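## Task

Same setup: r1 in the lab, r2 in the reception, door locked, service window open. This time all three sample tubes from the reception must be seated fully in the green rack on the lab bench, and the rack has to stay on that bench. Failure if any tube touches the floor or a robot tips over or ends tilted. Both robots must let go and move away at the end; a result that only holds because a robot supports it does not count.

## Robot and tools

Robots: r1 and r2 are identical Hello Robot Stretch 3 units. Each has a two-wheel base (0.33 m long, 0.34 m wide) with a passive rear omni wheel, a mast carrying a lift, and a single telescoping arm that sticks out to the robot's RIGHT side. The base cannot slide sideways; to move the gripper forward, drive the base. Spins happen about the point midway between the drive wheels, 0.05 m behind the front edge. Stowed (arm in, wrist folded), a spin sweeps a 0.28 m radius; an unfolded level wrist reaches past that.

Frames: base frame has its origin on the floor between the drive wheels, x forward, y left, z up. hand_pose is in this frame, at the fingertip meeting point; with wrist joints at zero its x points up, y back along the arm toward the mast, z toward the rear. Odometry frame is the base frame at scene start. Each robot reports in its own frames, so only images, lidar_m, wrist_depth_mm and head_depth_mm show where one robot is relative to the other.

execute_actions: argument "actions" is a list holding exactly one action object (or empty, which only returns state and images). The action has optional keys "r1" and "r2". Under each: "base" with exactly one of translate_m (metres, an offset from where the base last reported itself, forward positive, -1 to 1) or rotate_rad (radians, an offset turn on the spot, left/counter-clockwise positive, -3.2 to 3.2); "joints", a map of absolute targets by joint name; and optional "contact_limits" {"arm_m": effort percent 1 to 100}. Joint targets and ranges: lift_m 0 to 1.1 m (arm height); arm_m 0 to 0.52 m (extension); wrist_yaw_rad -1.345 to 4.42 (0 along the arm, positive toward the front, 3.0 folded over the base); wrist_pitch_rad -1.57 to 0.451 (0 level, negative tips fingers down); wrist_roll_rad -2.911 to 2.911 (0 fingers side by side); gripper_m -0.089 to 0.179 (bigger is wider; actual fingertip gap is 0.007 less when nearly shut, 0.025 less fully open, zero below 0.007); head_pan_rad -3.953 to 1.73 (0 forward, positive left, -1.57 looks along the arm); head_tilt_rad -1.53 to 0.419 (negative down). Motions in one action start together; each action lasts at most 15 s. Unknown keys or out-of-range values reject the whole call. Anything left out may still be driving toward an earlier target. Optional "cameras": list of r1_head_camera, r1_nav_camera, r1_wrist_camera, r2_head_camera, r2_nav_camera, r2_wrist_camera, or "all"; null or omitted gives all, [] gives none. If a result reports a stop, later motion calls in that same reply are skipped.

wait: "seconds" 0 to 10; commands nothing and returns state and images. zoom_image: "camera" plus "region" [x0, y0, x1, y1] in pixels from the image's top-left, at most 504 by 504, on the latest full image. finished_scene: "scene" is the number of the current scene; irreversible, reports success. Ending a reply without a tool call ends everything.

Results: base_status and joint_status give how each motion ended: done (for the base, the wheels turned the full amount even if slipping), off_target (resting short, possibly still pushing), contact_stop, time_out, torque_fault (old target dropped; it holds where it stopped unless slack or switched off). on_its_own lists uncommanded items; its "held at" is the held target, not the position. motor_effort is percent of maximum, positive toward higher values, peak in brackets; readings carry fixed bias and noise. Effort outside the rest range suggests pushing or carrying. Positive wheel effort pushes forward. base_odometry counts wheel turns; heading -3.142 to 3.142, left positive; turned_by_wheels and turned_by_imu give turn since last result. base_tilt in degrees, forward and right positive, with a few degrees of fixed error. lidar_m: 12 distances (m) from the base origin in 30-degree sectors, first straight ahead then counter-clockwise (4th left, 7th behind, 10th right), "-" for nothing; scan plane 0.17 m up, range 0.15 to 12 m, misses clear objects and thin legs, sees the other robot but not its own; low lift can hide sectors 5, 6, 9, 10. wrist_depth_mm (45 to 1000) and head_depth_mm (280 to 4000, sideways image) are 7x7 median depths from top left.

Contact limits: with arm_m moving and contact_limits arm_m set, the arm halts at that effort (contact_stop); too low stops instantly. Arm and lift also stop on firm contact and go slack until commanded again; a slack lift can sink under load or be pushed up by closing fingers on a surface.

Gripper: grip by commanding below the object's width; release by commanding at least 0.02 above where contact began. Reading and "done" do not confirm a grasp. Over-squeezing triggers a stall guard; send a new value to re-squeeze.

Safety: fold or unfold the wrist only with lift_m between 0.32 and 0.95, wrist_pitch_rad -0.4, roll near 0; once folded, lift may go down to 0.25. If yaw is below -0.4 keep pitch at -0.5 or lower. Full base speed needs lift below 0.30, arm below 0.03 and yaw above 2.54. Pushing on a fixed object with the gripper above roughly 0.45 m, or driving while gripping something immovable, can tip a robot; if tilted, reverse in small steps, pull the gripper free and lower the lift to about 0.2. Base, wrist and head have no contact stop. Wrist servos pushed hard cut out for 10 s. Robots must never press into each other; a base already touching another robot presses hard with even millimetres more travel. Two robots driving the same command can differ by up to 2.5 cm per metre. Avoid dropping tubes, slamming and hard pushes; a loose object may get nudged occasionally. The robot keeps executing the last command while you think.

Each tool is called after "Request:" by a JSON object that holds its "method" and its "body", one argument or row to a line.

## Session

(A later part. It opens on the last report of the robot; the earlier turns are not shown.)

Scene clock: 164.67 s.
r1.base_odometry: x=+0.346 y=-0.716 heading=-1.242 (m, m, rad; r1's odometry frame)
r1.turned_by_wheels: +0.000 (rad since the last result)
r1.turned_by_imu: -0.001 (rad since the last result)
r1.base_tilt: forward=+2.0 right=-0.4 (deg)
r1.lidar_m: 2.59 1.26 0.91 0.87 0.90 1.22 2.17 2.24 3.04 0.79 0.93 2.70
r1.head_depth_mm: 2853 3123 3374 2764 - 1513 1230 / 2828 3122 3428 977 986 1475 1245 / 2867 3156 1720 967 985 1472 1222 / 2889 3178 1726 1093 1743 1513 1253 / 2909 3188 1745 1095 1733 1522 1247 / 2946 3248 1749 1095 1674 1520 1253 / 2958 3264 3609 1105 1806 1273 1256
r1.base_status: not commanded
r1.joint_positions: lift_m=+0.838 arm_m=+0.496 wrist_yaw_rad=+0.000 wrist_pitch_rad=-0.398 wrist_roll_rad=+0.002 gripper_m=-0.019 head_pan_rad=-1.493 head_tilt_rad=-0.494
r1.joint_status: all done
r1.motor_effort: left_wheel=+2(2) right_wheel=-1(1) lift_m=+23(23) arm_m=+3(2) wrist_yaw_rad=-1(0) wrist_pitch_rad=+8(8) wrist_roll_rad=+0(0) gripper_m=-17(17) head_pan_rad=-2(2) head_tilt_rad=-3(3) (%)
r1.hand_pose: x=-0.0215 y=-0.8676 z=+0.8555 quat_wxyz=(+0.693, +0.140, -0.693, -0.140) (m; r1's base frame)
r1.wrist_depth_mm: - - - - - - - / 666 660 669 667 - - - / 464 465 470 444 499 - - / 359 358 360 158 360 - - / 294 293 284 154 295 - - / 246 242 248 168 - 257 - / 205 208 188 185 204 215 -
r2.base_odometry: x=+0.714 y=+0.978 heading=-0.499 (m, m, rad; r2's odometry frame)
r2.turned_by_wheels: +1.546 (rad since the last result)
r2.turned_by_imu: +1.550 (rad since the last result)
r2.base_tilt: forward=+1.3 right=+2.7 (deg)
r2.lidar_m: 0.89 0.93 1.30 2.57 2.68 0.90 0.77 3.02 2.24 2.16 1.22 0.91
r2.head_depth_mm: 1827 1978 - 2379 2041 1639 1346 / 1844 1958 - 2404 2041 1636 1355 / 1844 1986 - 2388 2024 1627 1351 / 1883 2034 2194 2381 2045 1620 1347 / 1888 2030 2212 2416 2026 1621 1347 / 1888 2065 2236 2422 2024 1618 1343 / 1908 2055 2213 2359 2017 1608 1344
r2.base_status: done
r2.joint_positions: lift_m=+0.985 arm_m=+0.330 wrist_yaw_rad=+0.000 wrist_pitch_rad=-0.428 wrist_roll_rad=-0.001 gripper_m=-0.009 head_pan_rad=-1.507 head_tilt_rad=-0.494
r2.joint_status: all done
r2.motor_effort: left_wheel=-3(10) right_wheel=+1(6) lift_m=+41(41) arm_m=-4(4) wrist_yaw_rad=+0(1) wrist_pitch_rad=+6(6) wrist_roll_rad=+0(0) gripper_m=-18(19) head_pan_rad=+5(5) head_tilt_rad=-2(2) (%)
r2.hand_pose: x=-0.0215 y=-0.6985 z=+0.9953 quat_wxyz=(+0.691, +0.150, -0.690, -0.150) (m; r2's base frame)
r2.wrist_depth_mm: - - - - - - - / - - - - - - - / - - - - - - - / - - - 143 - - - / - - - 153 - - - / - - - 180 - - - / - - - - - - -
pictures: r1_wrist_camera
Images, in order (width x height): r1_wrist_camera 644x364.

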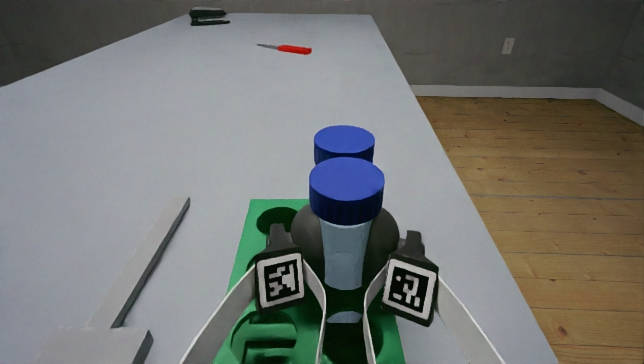

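Request:
{"method": "execute_actions", "body": {
  "actions": [
    {"r1":{"joints":{"gripper_m":0.075}},"r2":{"base":{"translate_m":0.043}}}
  ],
  "cameras": ["r1_wrist_camera"]
}}

Request:
{"method": "execute_actions", "body": {
  "actions": [
    {"r1":{"joints":{"arm_m":0.40,"lift_m":0.86}},"r2":{"base":{"rotate_rad":1.617}}}
  ],
  "cameras": ["r1_wrist_camera","r2_wrist_camera"]
}}

Scene clock: 166.37 s.
r1.base_odometry: x=+0.346 y=-0.716 heading=-1.242 (m, m, rad; r1's odometry frame)
r1.turned_by_wheels: +0.000 (rad since the last result)
r1.turned_by_imu: +0.000 (rad since the last result)
r1.base_tilt: forward=+2.0 right=-0.4 (deg)
r1.lidar_m: 2.59 1.25 0.91 0.87 0.90 1.21 2.18 2.25 3.05 0.79 0.93 2.70
r1.head_depth_mm: 2852 3095 3333 2750 - 1512 1231 / 2864 3087 3456 980 989 1472 1243 / 2856 3165 1725 936 984 1468 1224 / 2885 3139 1716 1093 1715 1520 1253 / 2896 3212 1733 1093 1734 1519 1255 / 2959 3231 1747 1095 1683 1524 1250 / 2970 3235 3548 1101 1798 1274 1253
r1.base_status: not commanded
r1.joint_positions: lift_m=+0.838 arm_m=+0.496 wrist_yaw_rad=+0.000 wrist_pitch_rad=-0.398 wrist_roll_rad=+0.002 gripper_m=+0.075 head_pan_rad=-1.493 head_tilt_rad=-0.494
r1.joint_status: all done
r1.motor_effort: left_wheel=+2(1) right_wheel=-1(1) lift_m=+23(23) arm_m=+3(3) wrist_yaw_rad=-1(0) wrist_pitch_rad=+8(8) wrist_roll_rad=+0(0) gripper_m=+0(99) head_pan_rad=-3(2) head_tilt_rad=-2(3) (%)
r1.hand_pose: x=-0.0214 y=-0.8676 z=+0.8555 quat_wxyz=(+0.693, +0.140, -0.693, -0.140) (m; r1's base frame)
r1.wrist_depth_mm: - - - - - - - / 667 663 672 674 - - - / 466 466 465 441 498 - - / 360 357 361 163 360 - - / 292 293 307 164 295 - - / 248 247 - 170 234 - - / 205 203 199 188 209 213 -
r2.base_odometry: x=+0.751 y=+0.957 heading=-0.499 (m, m, rad; r2's odometry frame)
r2.turned_by_wheels: +0.000 (rad since the last result)
r2.turned_by_imu: +0.000 (rad since the last result)
r2.base_tilt: forward=+1.3 right=+2.7 (deg)
r2.lidar_m: 0.84 0.88 1.24 2.56 2.69 0.94 0.82 3.04 2.25 2.17 1.15 0.87
r2.head_depth_mm: 1827 1986 - 2376 2029 1621 1346 / 1834 1982 - 2394 2053 1629 1348 / 1856 2005 - 2380 2023 1629 1353 / 1865 2034 2201 2391 2051 1618 1342 / 1881 2034 2213 2416 2032 1620 1353 / 1883 2062 2243 2423 2028 1629 1348 / 1913 2045 2188 2313 2026 1621 1351
r2.base_status: done
r2.joint_positions: lift_m=+0.985 arm_m=+0.330 wrist_yaw_rad=+0.000 wrist_pitch_rad=-0.428 wrist_roll_rad=-0.001 gripper_m=-0.009 head_pan_rad=-1.507 head_tilt_rad=-0.494
r2.joint_status: not commanded
r2.motor_effort: left_wheel=-2(4) right_wheel=+2(4) lift_m=+40(41) arm_m=-4(4) wrist_yaw_rad=+0(0) wrist_pitch_rad=+6(6) wrist_roll_rad=+0(0) gripper_m=-19(19) head_pan_rad=+5(4) head_tilt_rad=-2(2) (%)
r2.hand_pose: x=-0.0215 y=-0.6985 z=+0.9953 quat_wxyz=(+0.691, +0.150, -0.690, -0.150) (m; r2's base frame)
r2.wrist_depth_mm: - - - - - - - / - - - - - - - / - - - - - - - / - - - 143 - - - / - - - 154 - - - / - - - 180 - - - / - - - - - - -
pictures: r1_wrist_camera
Images, in order (width x height): r1_wrist_camera 644x364.

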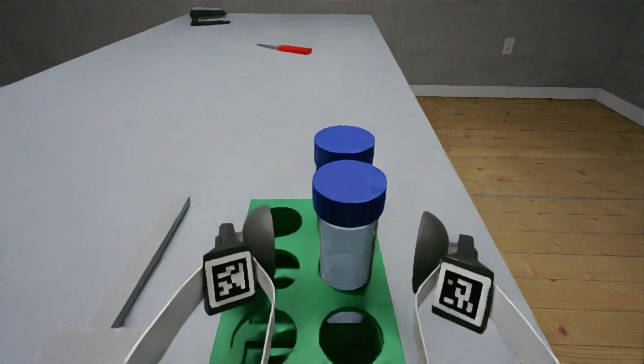

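Scene clock: 169.87 s.
r1.base_odometry: x=+0.346 y=-0.716 heading=-1.242 (m, m, rad; r1's odometry frame)
r1.turned_by_wheels: +0.000 (rad since the last result)
r1.turned_by_imu: +0.000 (rad since the last result)
r1.base_tilt: forward=+2.1 right=-0.3 (deg)
r1.lidar_m: 2.59 1.26 0.91 0.87 0.90 1.22 2.18 2.25 3.04 0.79 0.93 2.70
r1.head_depth_mm: 2849 3085 3344 2942 - 1510 1241 / 2837 3128 3374 - 1002 1469 1249 / 2893 3163 1728 1249 1364 1473 1225 / 2883 3198 1719 1090 1728 1517 1254 / 2945 3182 1724 1093 1736 1525 1253 / 2939 3249 1756 1096 1682 1509 1257 / 2930 3240 3581 1099 1796 1276 1255
r1.base_status: not commanded
r1.joint_positions: lift_m=+0.860 arm_m=+0.400 wrist_yaw_rad=+0.000 wrist_pitch_rad=-0.398 wrist_roll_rad=+0.002 gripper_m=+0.075 head_pan_rad=-1.493 head_tilt_rad=-0.494
r1.joint_status: all done
r1.motor_effort: left_wheel=+2(2) right_wheel=-1(1) lift_m=+35(36) arm_m=-3(1) wrist_yaw_rad=+0(1) wrist_pitch_rad=+8(8) wrist_roll_rad=+0(0) gripper_m=+0(0) head_pan_rad=-2(3) head_tilt_rad=-3(2) (%)
r1.hand_pose: x=-0.0214 y=-0.7722 z=+0.8770 quat_wxyz=(+0.693, +0.140, -0.693, -0.140) (m; r1's base frame)
r1.wrist_depth_mm: - - - - - - - / - 729 743 746 - - - / 518 517 515 464 556 - - / 396 398 400 285 399 - - / 324 325 335 253 327 - - / 273 265 - 244 263 - - / 236 237 236 238 237 233 -
r2.base_odometry: x=+0.751 y=+0.957 heading=+1.118 (m, m, rad; r2's odometry frame)
r2.turned_by_wheels: +1.617 (rad since the last result)
r2.turned_by_imu: +1.621 (rad since the last result)
r2.base_tilt: forward=+1.2 right=+2.7 (deg)
r2.lidar_m: 2.56 2.72 0.94 0.82 2.90 2.22 2.17 1.12 0.86 0.85 0.90 1.29
r2.head_depth_mm: - - - 904 734 1069 1215 / - 1515 - 882 760 1086 1229 / - 3040 - 866 759 1100 1249 / - 3543 - 901 762 1116 1259 / - - 3751 913 791 1137 1270 / - - - 938 789 1154 1285 / - - - 939 788 1171 1284
r2.base_status: done
r2.joint_positions: lift_m=+0.985 arm_m=+0.330 wrist_yaw_rad=+0.000 wrist_pitch_rad=-0.428 wrist_roll_rad=-0.001 gripper_m=-0.009 head_pan_rad=-1.507 head_tilt_rad=-0.494
r2.joint_status: not commanded
r2.motor_effort: left_wheel=-2(9) right_wheel=+1(5) lift_m=+41(41) arm_m=-4(4) wrist_yaw_rad=+1(1) wrist_pitch_rad=+6(6) wrist_roll_rad=+0(0) gripper_m=-19(18) head_pan_rad=+5(5) head_tilt_rad=-2(2) (%)
r2.hand_pose: x=-0.0215 y=-0.6985 z=+0.9953 quat_wxyz=(+0.691, +0.150, -0.690, -0.150) (m; r2's base frame)
r2.wrist_depth_mm: - - - - - - - / - - - - - - - / 517 528 549 562 587 640 - / 410 418 360 143 461 470 430 / 343 352 365 154 378 383 389 / 293 302 297 180 321 324 332 / 258 261 266 269 275 280 286
pictures: r1_wrist_camera, r2_wrist_camera
Images, in order (width x height): r1_wrist_camera 644x364, r2_wrist_camera 644x364.

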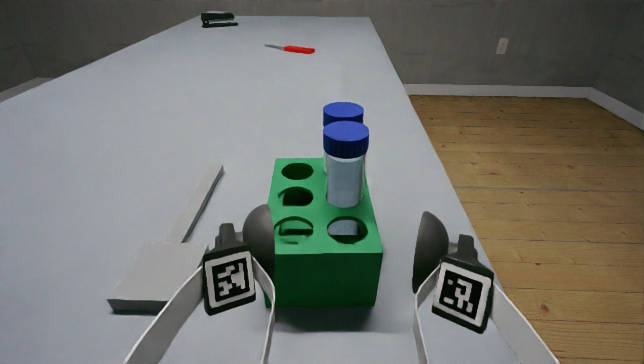

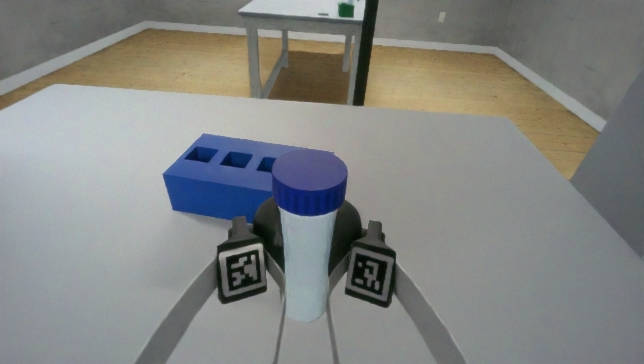

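Request:
{"method": "execute_actions", "body": {
  "actions": [
    {"r1":{"base":{"rotate_rad":1.536},"joints":{"arm_m":0.33,"lift_m":0.924,"gripper_m":0.08}},"r2":{"joints":{"arm_m":0.512,"lift_m":0.98},"contact_limits":{"arm_m":14}}}
  ],
  "cameras": ["r2_wrist_camera"]
}}

Request:
{"method": "zoom_image", "body": {
  "camera": "r2_wrist_camera",
  "region": [200,204,420,364]
}}

Scene clock: 173.57 s.
r1.base_odometry: x=+0.346 y=-0.716 heading=+0.294 (m, m, rad; r1's odometry frame)
r1.turned_by_wheels: +1.536 (rad since the last result)
r1.turned_by_imu: +1.542 (rad since the last result)
r1.base_tilt: forward=+1.9 right=-0.5 (deg)
r1.lidar_m: 0.87 0.89 1.18 2.18 2.24 2.96 0.79 0.93 2.72 2.59 1.29 0.92
r1.head_depth_mm: 2118 2320 2556 - 1846 1508 1240 / 2122 2334 2543 - 1909 1519 1248 / 2145 2366 2551 - 1932 1519 1249 / 2148 2404 2617 2654 1923 1525 1255 / 2177 2379 2662 2656 1929 1515 1245 / 2174 2396 2645 2675 1944 1531 1258 / 2140 2185 2195 2204 1936 1528 1257
r1.base_status: done
r1.joint_positions: lift_m=+0.924 arm_m=+0.330 wrist_yaw_rad=+0.000 wrist_pitch_rad=-0.398 wrist_roll_rad=+0.002 gripper_m=+0.080 head_pan_rad=-1.493 head_tilt_rad=-0.494
r1.joint_status: all done
r1.motor_effort: left_wheel=-1(8) right_wheel=+2(7) lift_m=+35(37) arm_m=-3(2) wrist_yaw_rad=-1(1) wrist_pitch_rad=+8(8) wrist_roll_rad=+0(0) gripper_m=+0(37) head_pan_rad=-3(2) head_tilt_rad=-2(2) (%)
r1.hand_pose: x=-0.0214 y=-0.7022 z=+0.9410 quat_wxyz=(+0.693, +0.140, -0.693, -0.140) (m; r1's base frame)
r1.wrist_depth_mm: - - - - - - - / - - - - - - - / - - - - - - - / - - - - - - - / - - - - - - - / - - - - - - - / - - - - - - -
r2.base_odometry: x=+0.751 y=+0.957 heading=+1.118 (m, m, rad; r2's odometry frame)
r2.turned_by_wheels: +0.000 (rad since the last result)
r2.turned_by_imu: +0.001 (rad since the last result)
r2.base_tilt: forward=+1.3 right=+2.7 (deg)
r2.lidar_m: 2.57 2.72 0.94 0.81 2.91 2.22 2.16 1.11 0.86 0.84 0.90 1.30
r2.head_depth_mm: - - - 900 734 1074 1214 / - - 3537 948 761 1089 1229 / - - - 898 762 1100 1247 / - 3065 - 896 760 1123 1259 / - - 3751 913 790 1140 1262 / - - - 938 789 1157 1275 / - - - 939 788 1172 1291
r2.base_status: not commanded
r2.joint_positions: lift_m=+0.980 arm_m=+0.512 wrist_yaw_rad=+0.000 wrist_pitch_rad=-0.428 wrist_roll_rad=-0.001 gripper_m=-0.009 head_pan_rad=-1.507 head_tilt_rad=-0.494
r2.joint_status: all done
r2.motor_effort: left_wheel=-3(2) right_wheel=+1(1) lift_m=+27(36) arm_m=+4(3) wrist_yaw_rad=-1(0) wrist_pitch_rad=+6(6) wrist_roll_rad=+0(0) gripper_m=-19(18) head_pan_rad=+5(4) head_tilt_rad=-2(2) (%)
r2.contact_limits: arm_m 14 (drawing in: default 23, maximum 38; extending or still: default 31, maximum 51)
r2.hand_pose: x=-0.0215 y=-0.8798 z=+0.9907 quat_wxyz=(+0.691, +0.150, -0.690, -0.150) (m; r2's base frame)
r2.wrist_depth_mm: - - - - - - - / - - - - - - - / 506 - - - - - - / 402 412 424 143 448 462 - / 336 340 360 154 368 374 387 / 287 245 249 180 313 317 324 / 240 206 208 237 269 274 280
pictures: r2_wrist_camera
Images, in order (width x height): r2_wrist_camera 644x364.

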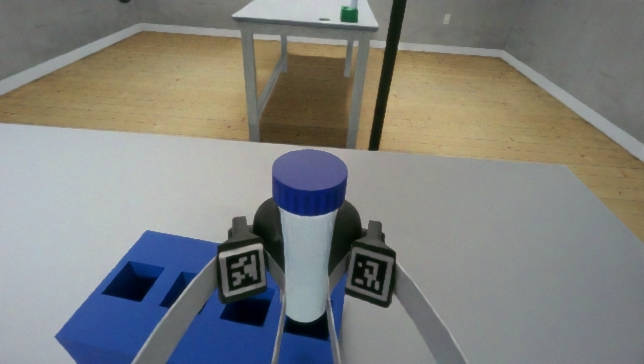

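Region (200, 204, 420, 364) of r2_wrist_camera's 644x364 image, scaled by 2.291; it fills the top 367 rows of this view, and the rest is white.

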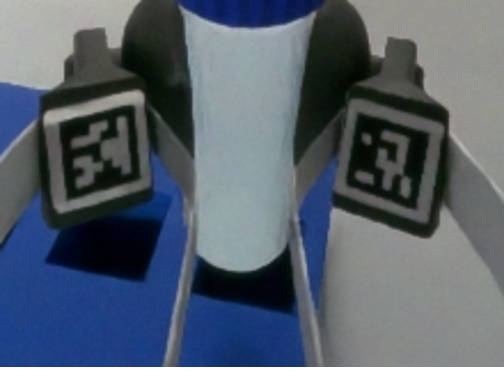

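Request:
{"method": "execute_actions", "body": {
  "actions": [
    {"r1":{"base":{"translate_m":0.06}},"r2":{"joints":{"lift_m":0.953}}}
  ],
  "cameras": ["r2_wrist_camera"]
}}

Scene clock: 175.40 s.
r1.base_odometry: x=+0.403 y=-0.699 heading=+0.294 (m, m, rad; r1's odometry frame)
r1.turned_by_wheels: +0.000 (rad since the last result)
r1.turned_by_imu: +0.000 (rad since the last result)
r1.base_tilt: forward=+2.0 right=-0.6 (deg)
r1.lidar_m: 0.81 0.83 1.10 2.18 2.24 2.95 0.85 0.98 2.73 2.59 1.21 0.85
r1.head_depth_mm: 2122 2320 2535 - 1855 1508 1244 / 2129 2353 2586 - 1916 1519 1244 / 2142 2361 2558 - 1918 1505 1242 / 2160 2357 2603 2646 1930 1520 1248 / 2165 2381 2621 2658 1944 1519 1250 / 2174 2400 2589 2519 1930 1521 1252 / 2010 2027 2041 2061 1868 1525 1252
r1.base_status: done
r1.joint_positions: lift_m=+0.924 arm_m=+0.330 wrist_yaw_rad=+0.000 wrist_pitch_rad=-0.398 wrist_roll_rad=+0.002 gripper_m=+0.080 head_pan_rad=-1.493 head_tilt_rad=-0.494
r1.joint_status: not commanded
r1.motor_effort: left_wheel=-1(2) right_wheel=+2(7) lift_m=+35(35) arm_m=-3(3) wrist_yaw_rad=-1(1) wrist_pitch_rad=+8(8) wrist_roll_rad=+0(0) gripper_m=+0(0) head_pan_rad=-3(1) head_tilt_rad=-2(3) (%)
r1.hand_pose: x=-0.0214 y=-0.7022 z=+0.9410 quat_wxyz=(+0.693, +0.140, -0.693, -0.140) (m; r1's base frame)
r1.wrist_depth_mm: - - - - - - - / - - - - - - - / - - - - - - - / - - - - - - - / - - - - - - - / - - - - - - - / - - - - - - -
r2.base_odometry: x=+0.751 y=+0.957 heading=+1.118 (m, m, rad; r2's odometry frame)
r2.turned_by_wheels: +0.000 (rad since the last result)
r2.turned_by_imu: +0.000 (rad since the last result)
r2.base_tilt: forward=+1.3 right=+2.7 (deg)
r2.lidar_m: 2.56 2.72 0.94 0.82 2.91 2.22 2.17 1.12 0.86 0.84 0.90 1.29
r2.head_depth_mm: - - - 863 735 1073 1214 / - - 2134 946 762 1091 1231 / - 3455 - 898 758 1100 1251 / - 3069 - 904 758 1122 1256 / - - 3827 917 791 1145 1268 / - - - 941 789 1153 1279 / - - - 938 790 1177 1286
r2.base_status: not commanded
r2.joint_positions: lift_m=+0.953 arm_m=+0.512 wrist_yaw_rad=+0.000 wrist_pitch_rad=-0.412 wrist_roll_rad=-0.001 gripper_m=-0.009 head_pan_rad=-1.507 head_tilt_rad=-0.494
r2.joint_status: all done
r2.motor_effort: left_wheel=-3(3) right_wheel=+2(2) lift_m=+24(31) arm_m=+3(4) wrist_yaw_rad=+1(0) wrist_pitch_rad=+1(6) wrist_roll_rad=+0(0) gripper_m=-19(19) head_pan_rad=+5(4) head_tilt_rad=-2(3) (%)
r2.hand_pose: x=-0.0216 y=-0.8817 z=+0.9672 quat_wxyz=(+0.693, +0.145, -0.692, -0.145) (m; r2's base frame)
r2.wrist_depth_mm: - - - - - - - / - - - - - - - / 468 481 - - - - - / 373 380 390 143 415 427 482 / 310 248 254 155 341 348 353 / 256 209 231 182 288 290 296 / 198 187 185 192 245 251 255
pictures: r2_wrist_camera
Images, in order (width x height): r2_wrist_camera 644x364.

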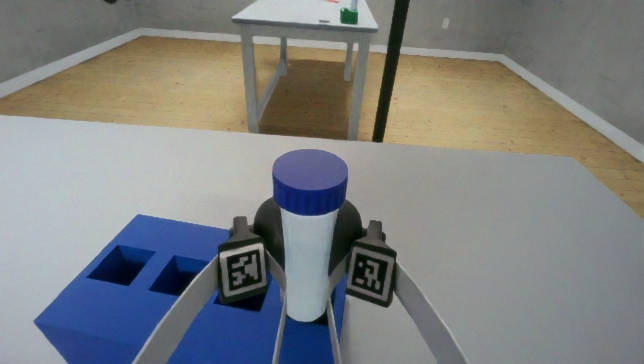

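Request:
{"method": "zoom_image", "body": {
  "camera": "r2_wrist_camera",
  "region": [230,244,390,364]
}}

Region (230, 244, 390, 364) of r2_wrist_camera's 644x364 image, scaled by 3.150; it fills the top 378 rows of this view, and the rest is white.

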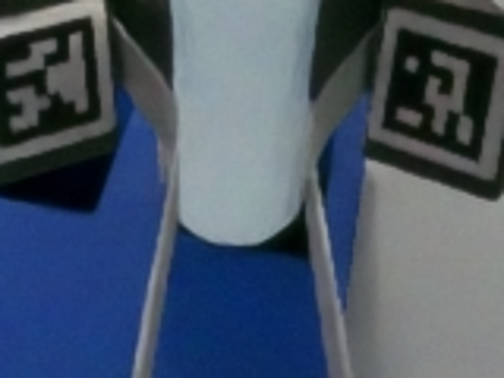

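Request:
{"method": "execute_actions", "body": {
  "actions": [
    {"r1":{"base":{"rotate_rad":1.584}},"r2":{"base":{"rotate_rad":-0.004},"joints":{"lift_m":0.966,"arm_m":0.519},"contact_limits":{"arm_m":14}}}
  ],
  "cameras": ["r2_wrist_camera","r1_wrist_camera"]
}}

Request:
{"method": "zoom_image", "body": {
  "camera": "r2_wrist_camera",
  "region": [230,244,390,364]
}}

Scene clock: 179.27 s.
r1.base_odometry: x=+0.403 y=-0.699 heading=+1.878 (m, m, rad; r1's odometry frame)
r1.turned_by_wheels: +1.584 (rad since the last result)
r1.turned_by_imu: +1.590 (rad since the last result)
r1.base_tilt: forward=+2.1 right=-0.4 (deg)
r1.lidar_m: 2.18 2.25 3.00 0.85 1.74 2.71 2.59 1.19 0.85 0.81 0.83 1.11
r1.head_depth_mm: - - - - 747 1114 1221 / - - 3860 - 750 1123 1236 / - 2910 2483 - 754 1135 1242 / - 1767 3937 913 751 1149 1252 / - - - 914 756 1158 1252 / - - - 920 758 1171 1251 / 757 766 815 882 986 1187 1254
r1.base_status: done
r1.joint_positions: lift_m=+0.924 arm_m=+0.330 wrist_yaw_rad=+0.000 wrist_pitch_rad=-0.398 wrist_roll_rad=+0.002 gripper_m=+0.080 head_pan_rad=-1.493 head_tilt_rad=-0.494
r1.joint_status: not commanded
r1.motor_effort: left_wheel=-1(6) right_wheel=+1(7) lift_m=+35(35) arm_m=-3(2) wrist_yaw_rad=+0(0) wrist_pitch_rad=+8(8) wrist_roll_rad=+0(0) gripper_m=+0(1) head_pan_rad=-3(2) head_tilt_rad=-3(3) (%)
r1.hand_pose: x=-0.0214 y=-0.7022 z=+0.9410 quat_wxyz=(+0.693, +0.140, -0.693, -0.140) (m; r1's base frame)
r1.wrist_depth_mm: - - - - - - - / - - - 310 - - - / 450 469 466 415 352 472 471 / 360 357 359 330 309 312 362 / 291 292 304 292 294 294 293 / 246 246 - 247 246 252 247 / 212 212 213 213 214 208 214
r2.base_odometry: x=+0.751 y=+0.957 heading=+1.114 (m, m, rad; r2's odometry frame)
r2.turned_by_wheels: -0.004 (rad since the last result)
r2.turned_by_imu: -0.003 (rad since the last result)
r2.base_tilt: forward=+1.3 right=+2.7 (deg)
r2.lidar_m: 2.56 2.71 0.94 0.82 2.93 2.23 2.17 1.12 0.86 0.85 0.90 1.29
r2.head_depth_mm: - - - 885 731 1075 1217 / - - 3605 946 763 1092 1230 / - 1664 - 901 759 1109 1251 / - 2676 - 898 759 1117 1263 / - - 3552 916 762 1140 1268 / - - - 941 787 1155 1284 / - - - 937 788 1175 1286
r2.base_status: done
r2.joint_positions: lift_m=+0.966 arm_m=+0.518 wrist_yaw_rad=+0.000 wrist_pitch_rad=-0.426 wrist_roll_rad=-0.001 gripper_m=-0.009 head_pan_rad=-1.507 head_tilt_rad=-0.494
r2.joint_status: all done
r2.motor_effort: left_wheel=-3(8) right_wheel=+1(2) lift_m=+41(40) arm_m=+4(6) wrist_yaw_rad=+0(1) wrist_pitch_rad=+6(6) wrist_roll_rad=+0(0) gripper_m=-19(19) head_pan_rad=+5(4) head_tilt_rad=-2(2) (%)
r2.contact_limits: arm_m 14 (drawing in: default 23, maximum 38; extending or still: default 31, maximum 51)
r2.hand_pose: x=-0.0215 y=-0.8865 z=+0.9765 quat_wxyz=(+0.692, +0.150, -0.691, -0.150) (m; r2's base frame)
r2.wrist_depth_mm: - - - 422 - - - / - - - - - - - / 479 494 - - - - - / 382 391 405 143 425 438 - / 318 312 341 154 350 353 365 / 272 232 232 180 296 300 309 / 193 189 194 222 252 260 265
pictures: r1_wrist_camera, r2_wrist_camera
Images, in order (width x height): r1_wrist_camera 644x364, r2_wrist_camera 644x364.

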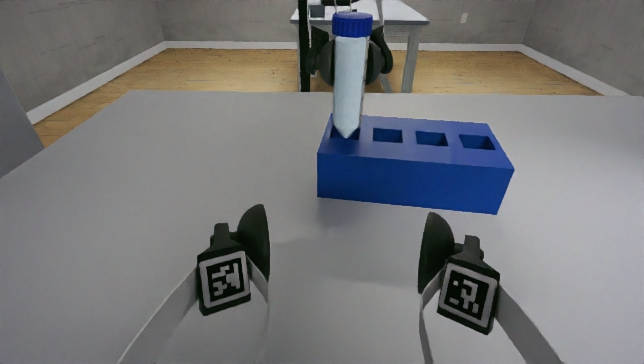

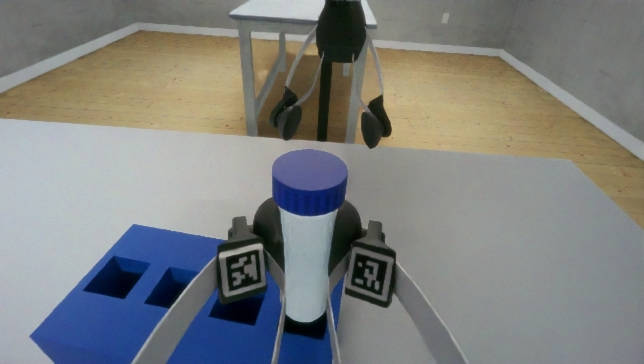

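Region (230, 244, 390, 364) of r2_wrist_camera's 644x364 image, scaled by 3.150; it fills the top 378 rows of this view, and the rest is white.

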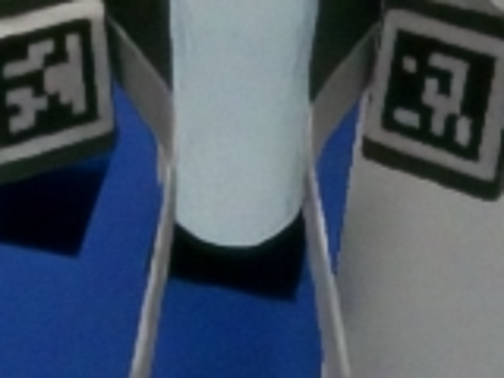

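Request:
{"method": "execute_actions", "body": {
  "actions": [
    {"r1":{"joints":{"arm_m":0.385}},"r2":{"joints":{"lift_m":0.926}}}
  ],
  "cameras": ["r2_wrist_camera","r1_wrist_camera"]
}}

Scene clock: 180.97 s.
r1.base_odometry: x=+0.403 y=-0.699 heading=+1.878 (m, m, rad; r1's odometry frame)
r1.turned_by_wheels: +0.000 (rad since the last result)
r1.turned_by_imu: +0.000 (rad since the last result)
r1.base_tilt: forward=+2.0 right=-0.4 (deg)
r1.lidar_m: 2.18 2.24 3.00 0.85 1.74 2.71 2.58 1.19 0.85 0.81 0.83 1.11
r1.head_depth_mm: - - - - 748 1115 1221 / - - 2557 823 748 1125 1230 / - - 1015 824 750 1135 1247 / - 1792 3900 914 754 1146 1246 / - - - 915 756 1161 1252 / - - - 922 757 1172 1248 / 757 764 818 886 987 1182 1253
r1.base_status: not commanded
r1.joint_positions: lift_m=+0.924 arm_m=+0.385 wrist_yaw_rad=+0.000 wrist_pitch_rad=-0.398 wrist_roll_rad=+0.002 gripper_m=+0.080 head_pan_rad=-1.493 head_tilt_rad=-0.494
r1.joint_status: all done
r1.motor_effort: left_wheel=-1(1) right_wheel=+1(1) lift_m=+35(35) arm_m=+3(2) wrist_yaw_rad=-1(0) wrist_pitch_rad=+7(8) wrist_roll_rad=+0(0) gripper_m=+0(0) head_pan_rad=-1(2) head_tilt_rad=-2(3) (%)
r1.hand_pose: x=-0.0214 y=-0.7566 z=+0.9410 quat_wxyz=(+0.693, +0.140, -0.693, -0.140) (m; r1's base frame)
r1.wrist_depth_mm: - - - 343 - - - / - - - - - - - / - 462 465 276 439 469 472 / 358 357 359 288 268 280 363 / 292 290 303 282 272 261 294 / 245 246 - 247 247 252 248 / 212 213 212 213 214 207 214
r2.base_odometry: x=+0.751 y=+0.957 heading=+1.114 (m, m, rad; r2's odometry frame)
r2.turned_by_wheels: +0.000 (rad since the last result)
r2.turned_by_imu: +0.000 (rad since the last result)
r2.base_tilt: forward=+1.3 right=+2.7 (deg)
r2.lidar_m: 2.56 2.72 0.94 0.82 2.92 2.23 2.17 1.12 0.86 0.84 0.90 1.29
r2.head_depth_mm: - - - - 733 1078 1217 / - - - 903 763 1089 1233 / - 1667 - 899 761 1107 1251 / - 2672 - 898 760 1122 1250 / - - 3575 912 760 1137 1264 / - - - 940 789 1153 1287 / - - - 938 786 1168 1282
r2.base_status: not commanded
r2.joint_positions: lift_m=+0.926 arm_m=+0.518 wrist_yaw_rad=+0.000 wrist_pitch_rad=-0.427 wrist_roll_rad=-0.001 gripper_m=-0.009 head_pan_rad=-1.507 head_tilt_rad=-0.494
r2.joint_status: all done
r2.motor_effort: left_wheel=-3(2) right_wheel=+1(1) lift_m=+27(42) arm_m=+4(4) wrist_yaw_rad=+1(1) wrist_pitch_rad=+6(6) wrist_roll_rad=+0(0) gripper_m=-18(19) head_pan_rad=+5(4) head_tilt_rad=-3(2) (%)
r2.hand_pose: x=-0.0215 y=-0.8864 z=+0.9368 quat_wxyz=(+0.691, +0.150, -0.690, -0.150) (m; r2's base frame)
r2.wrist_depth_mm: - - - 348 - - - / - - - - - - - / 395 410 418 434 428 - - / 321 326 336 143 354 366 375 / 256 215 213 154 292 299 304 / 170 173 171 173 248 251 258 / 184 164 158 161 212 217 221
pictures: r1_wrist_camera, r2_wrist_camera
Images, in order (width x height): r1_wrist_camera 644x364, r2_wrist_camera 644x364.

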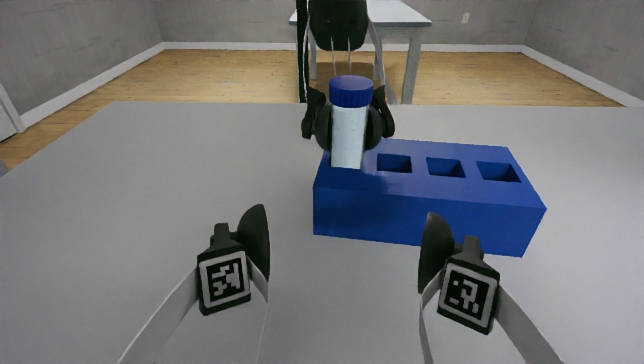

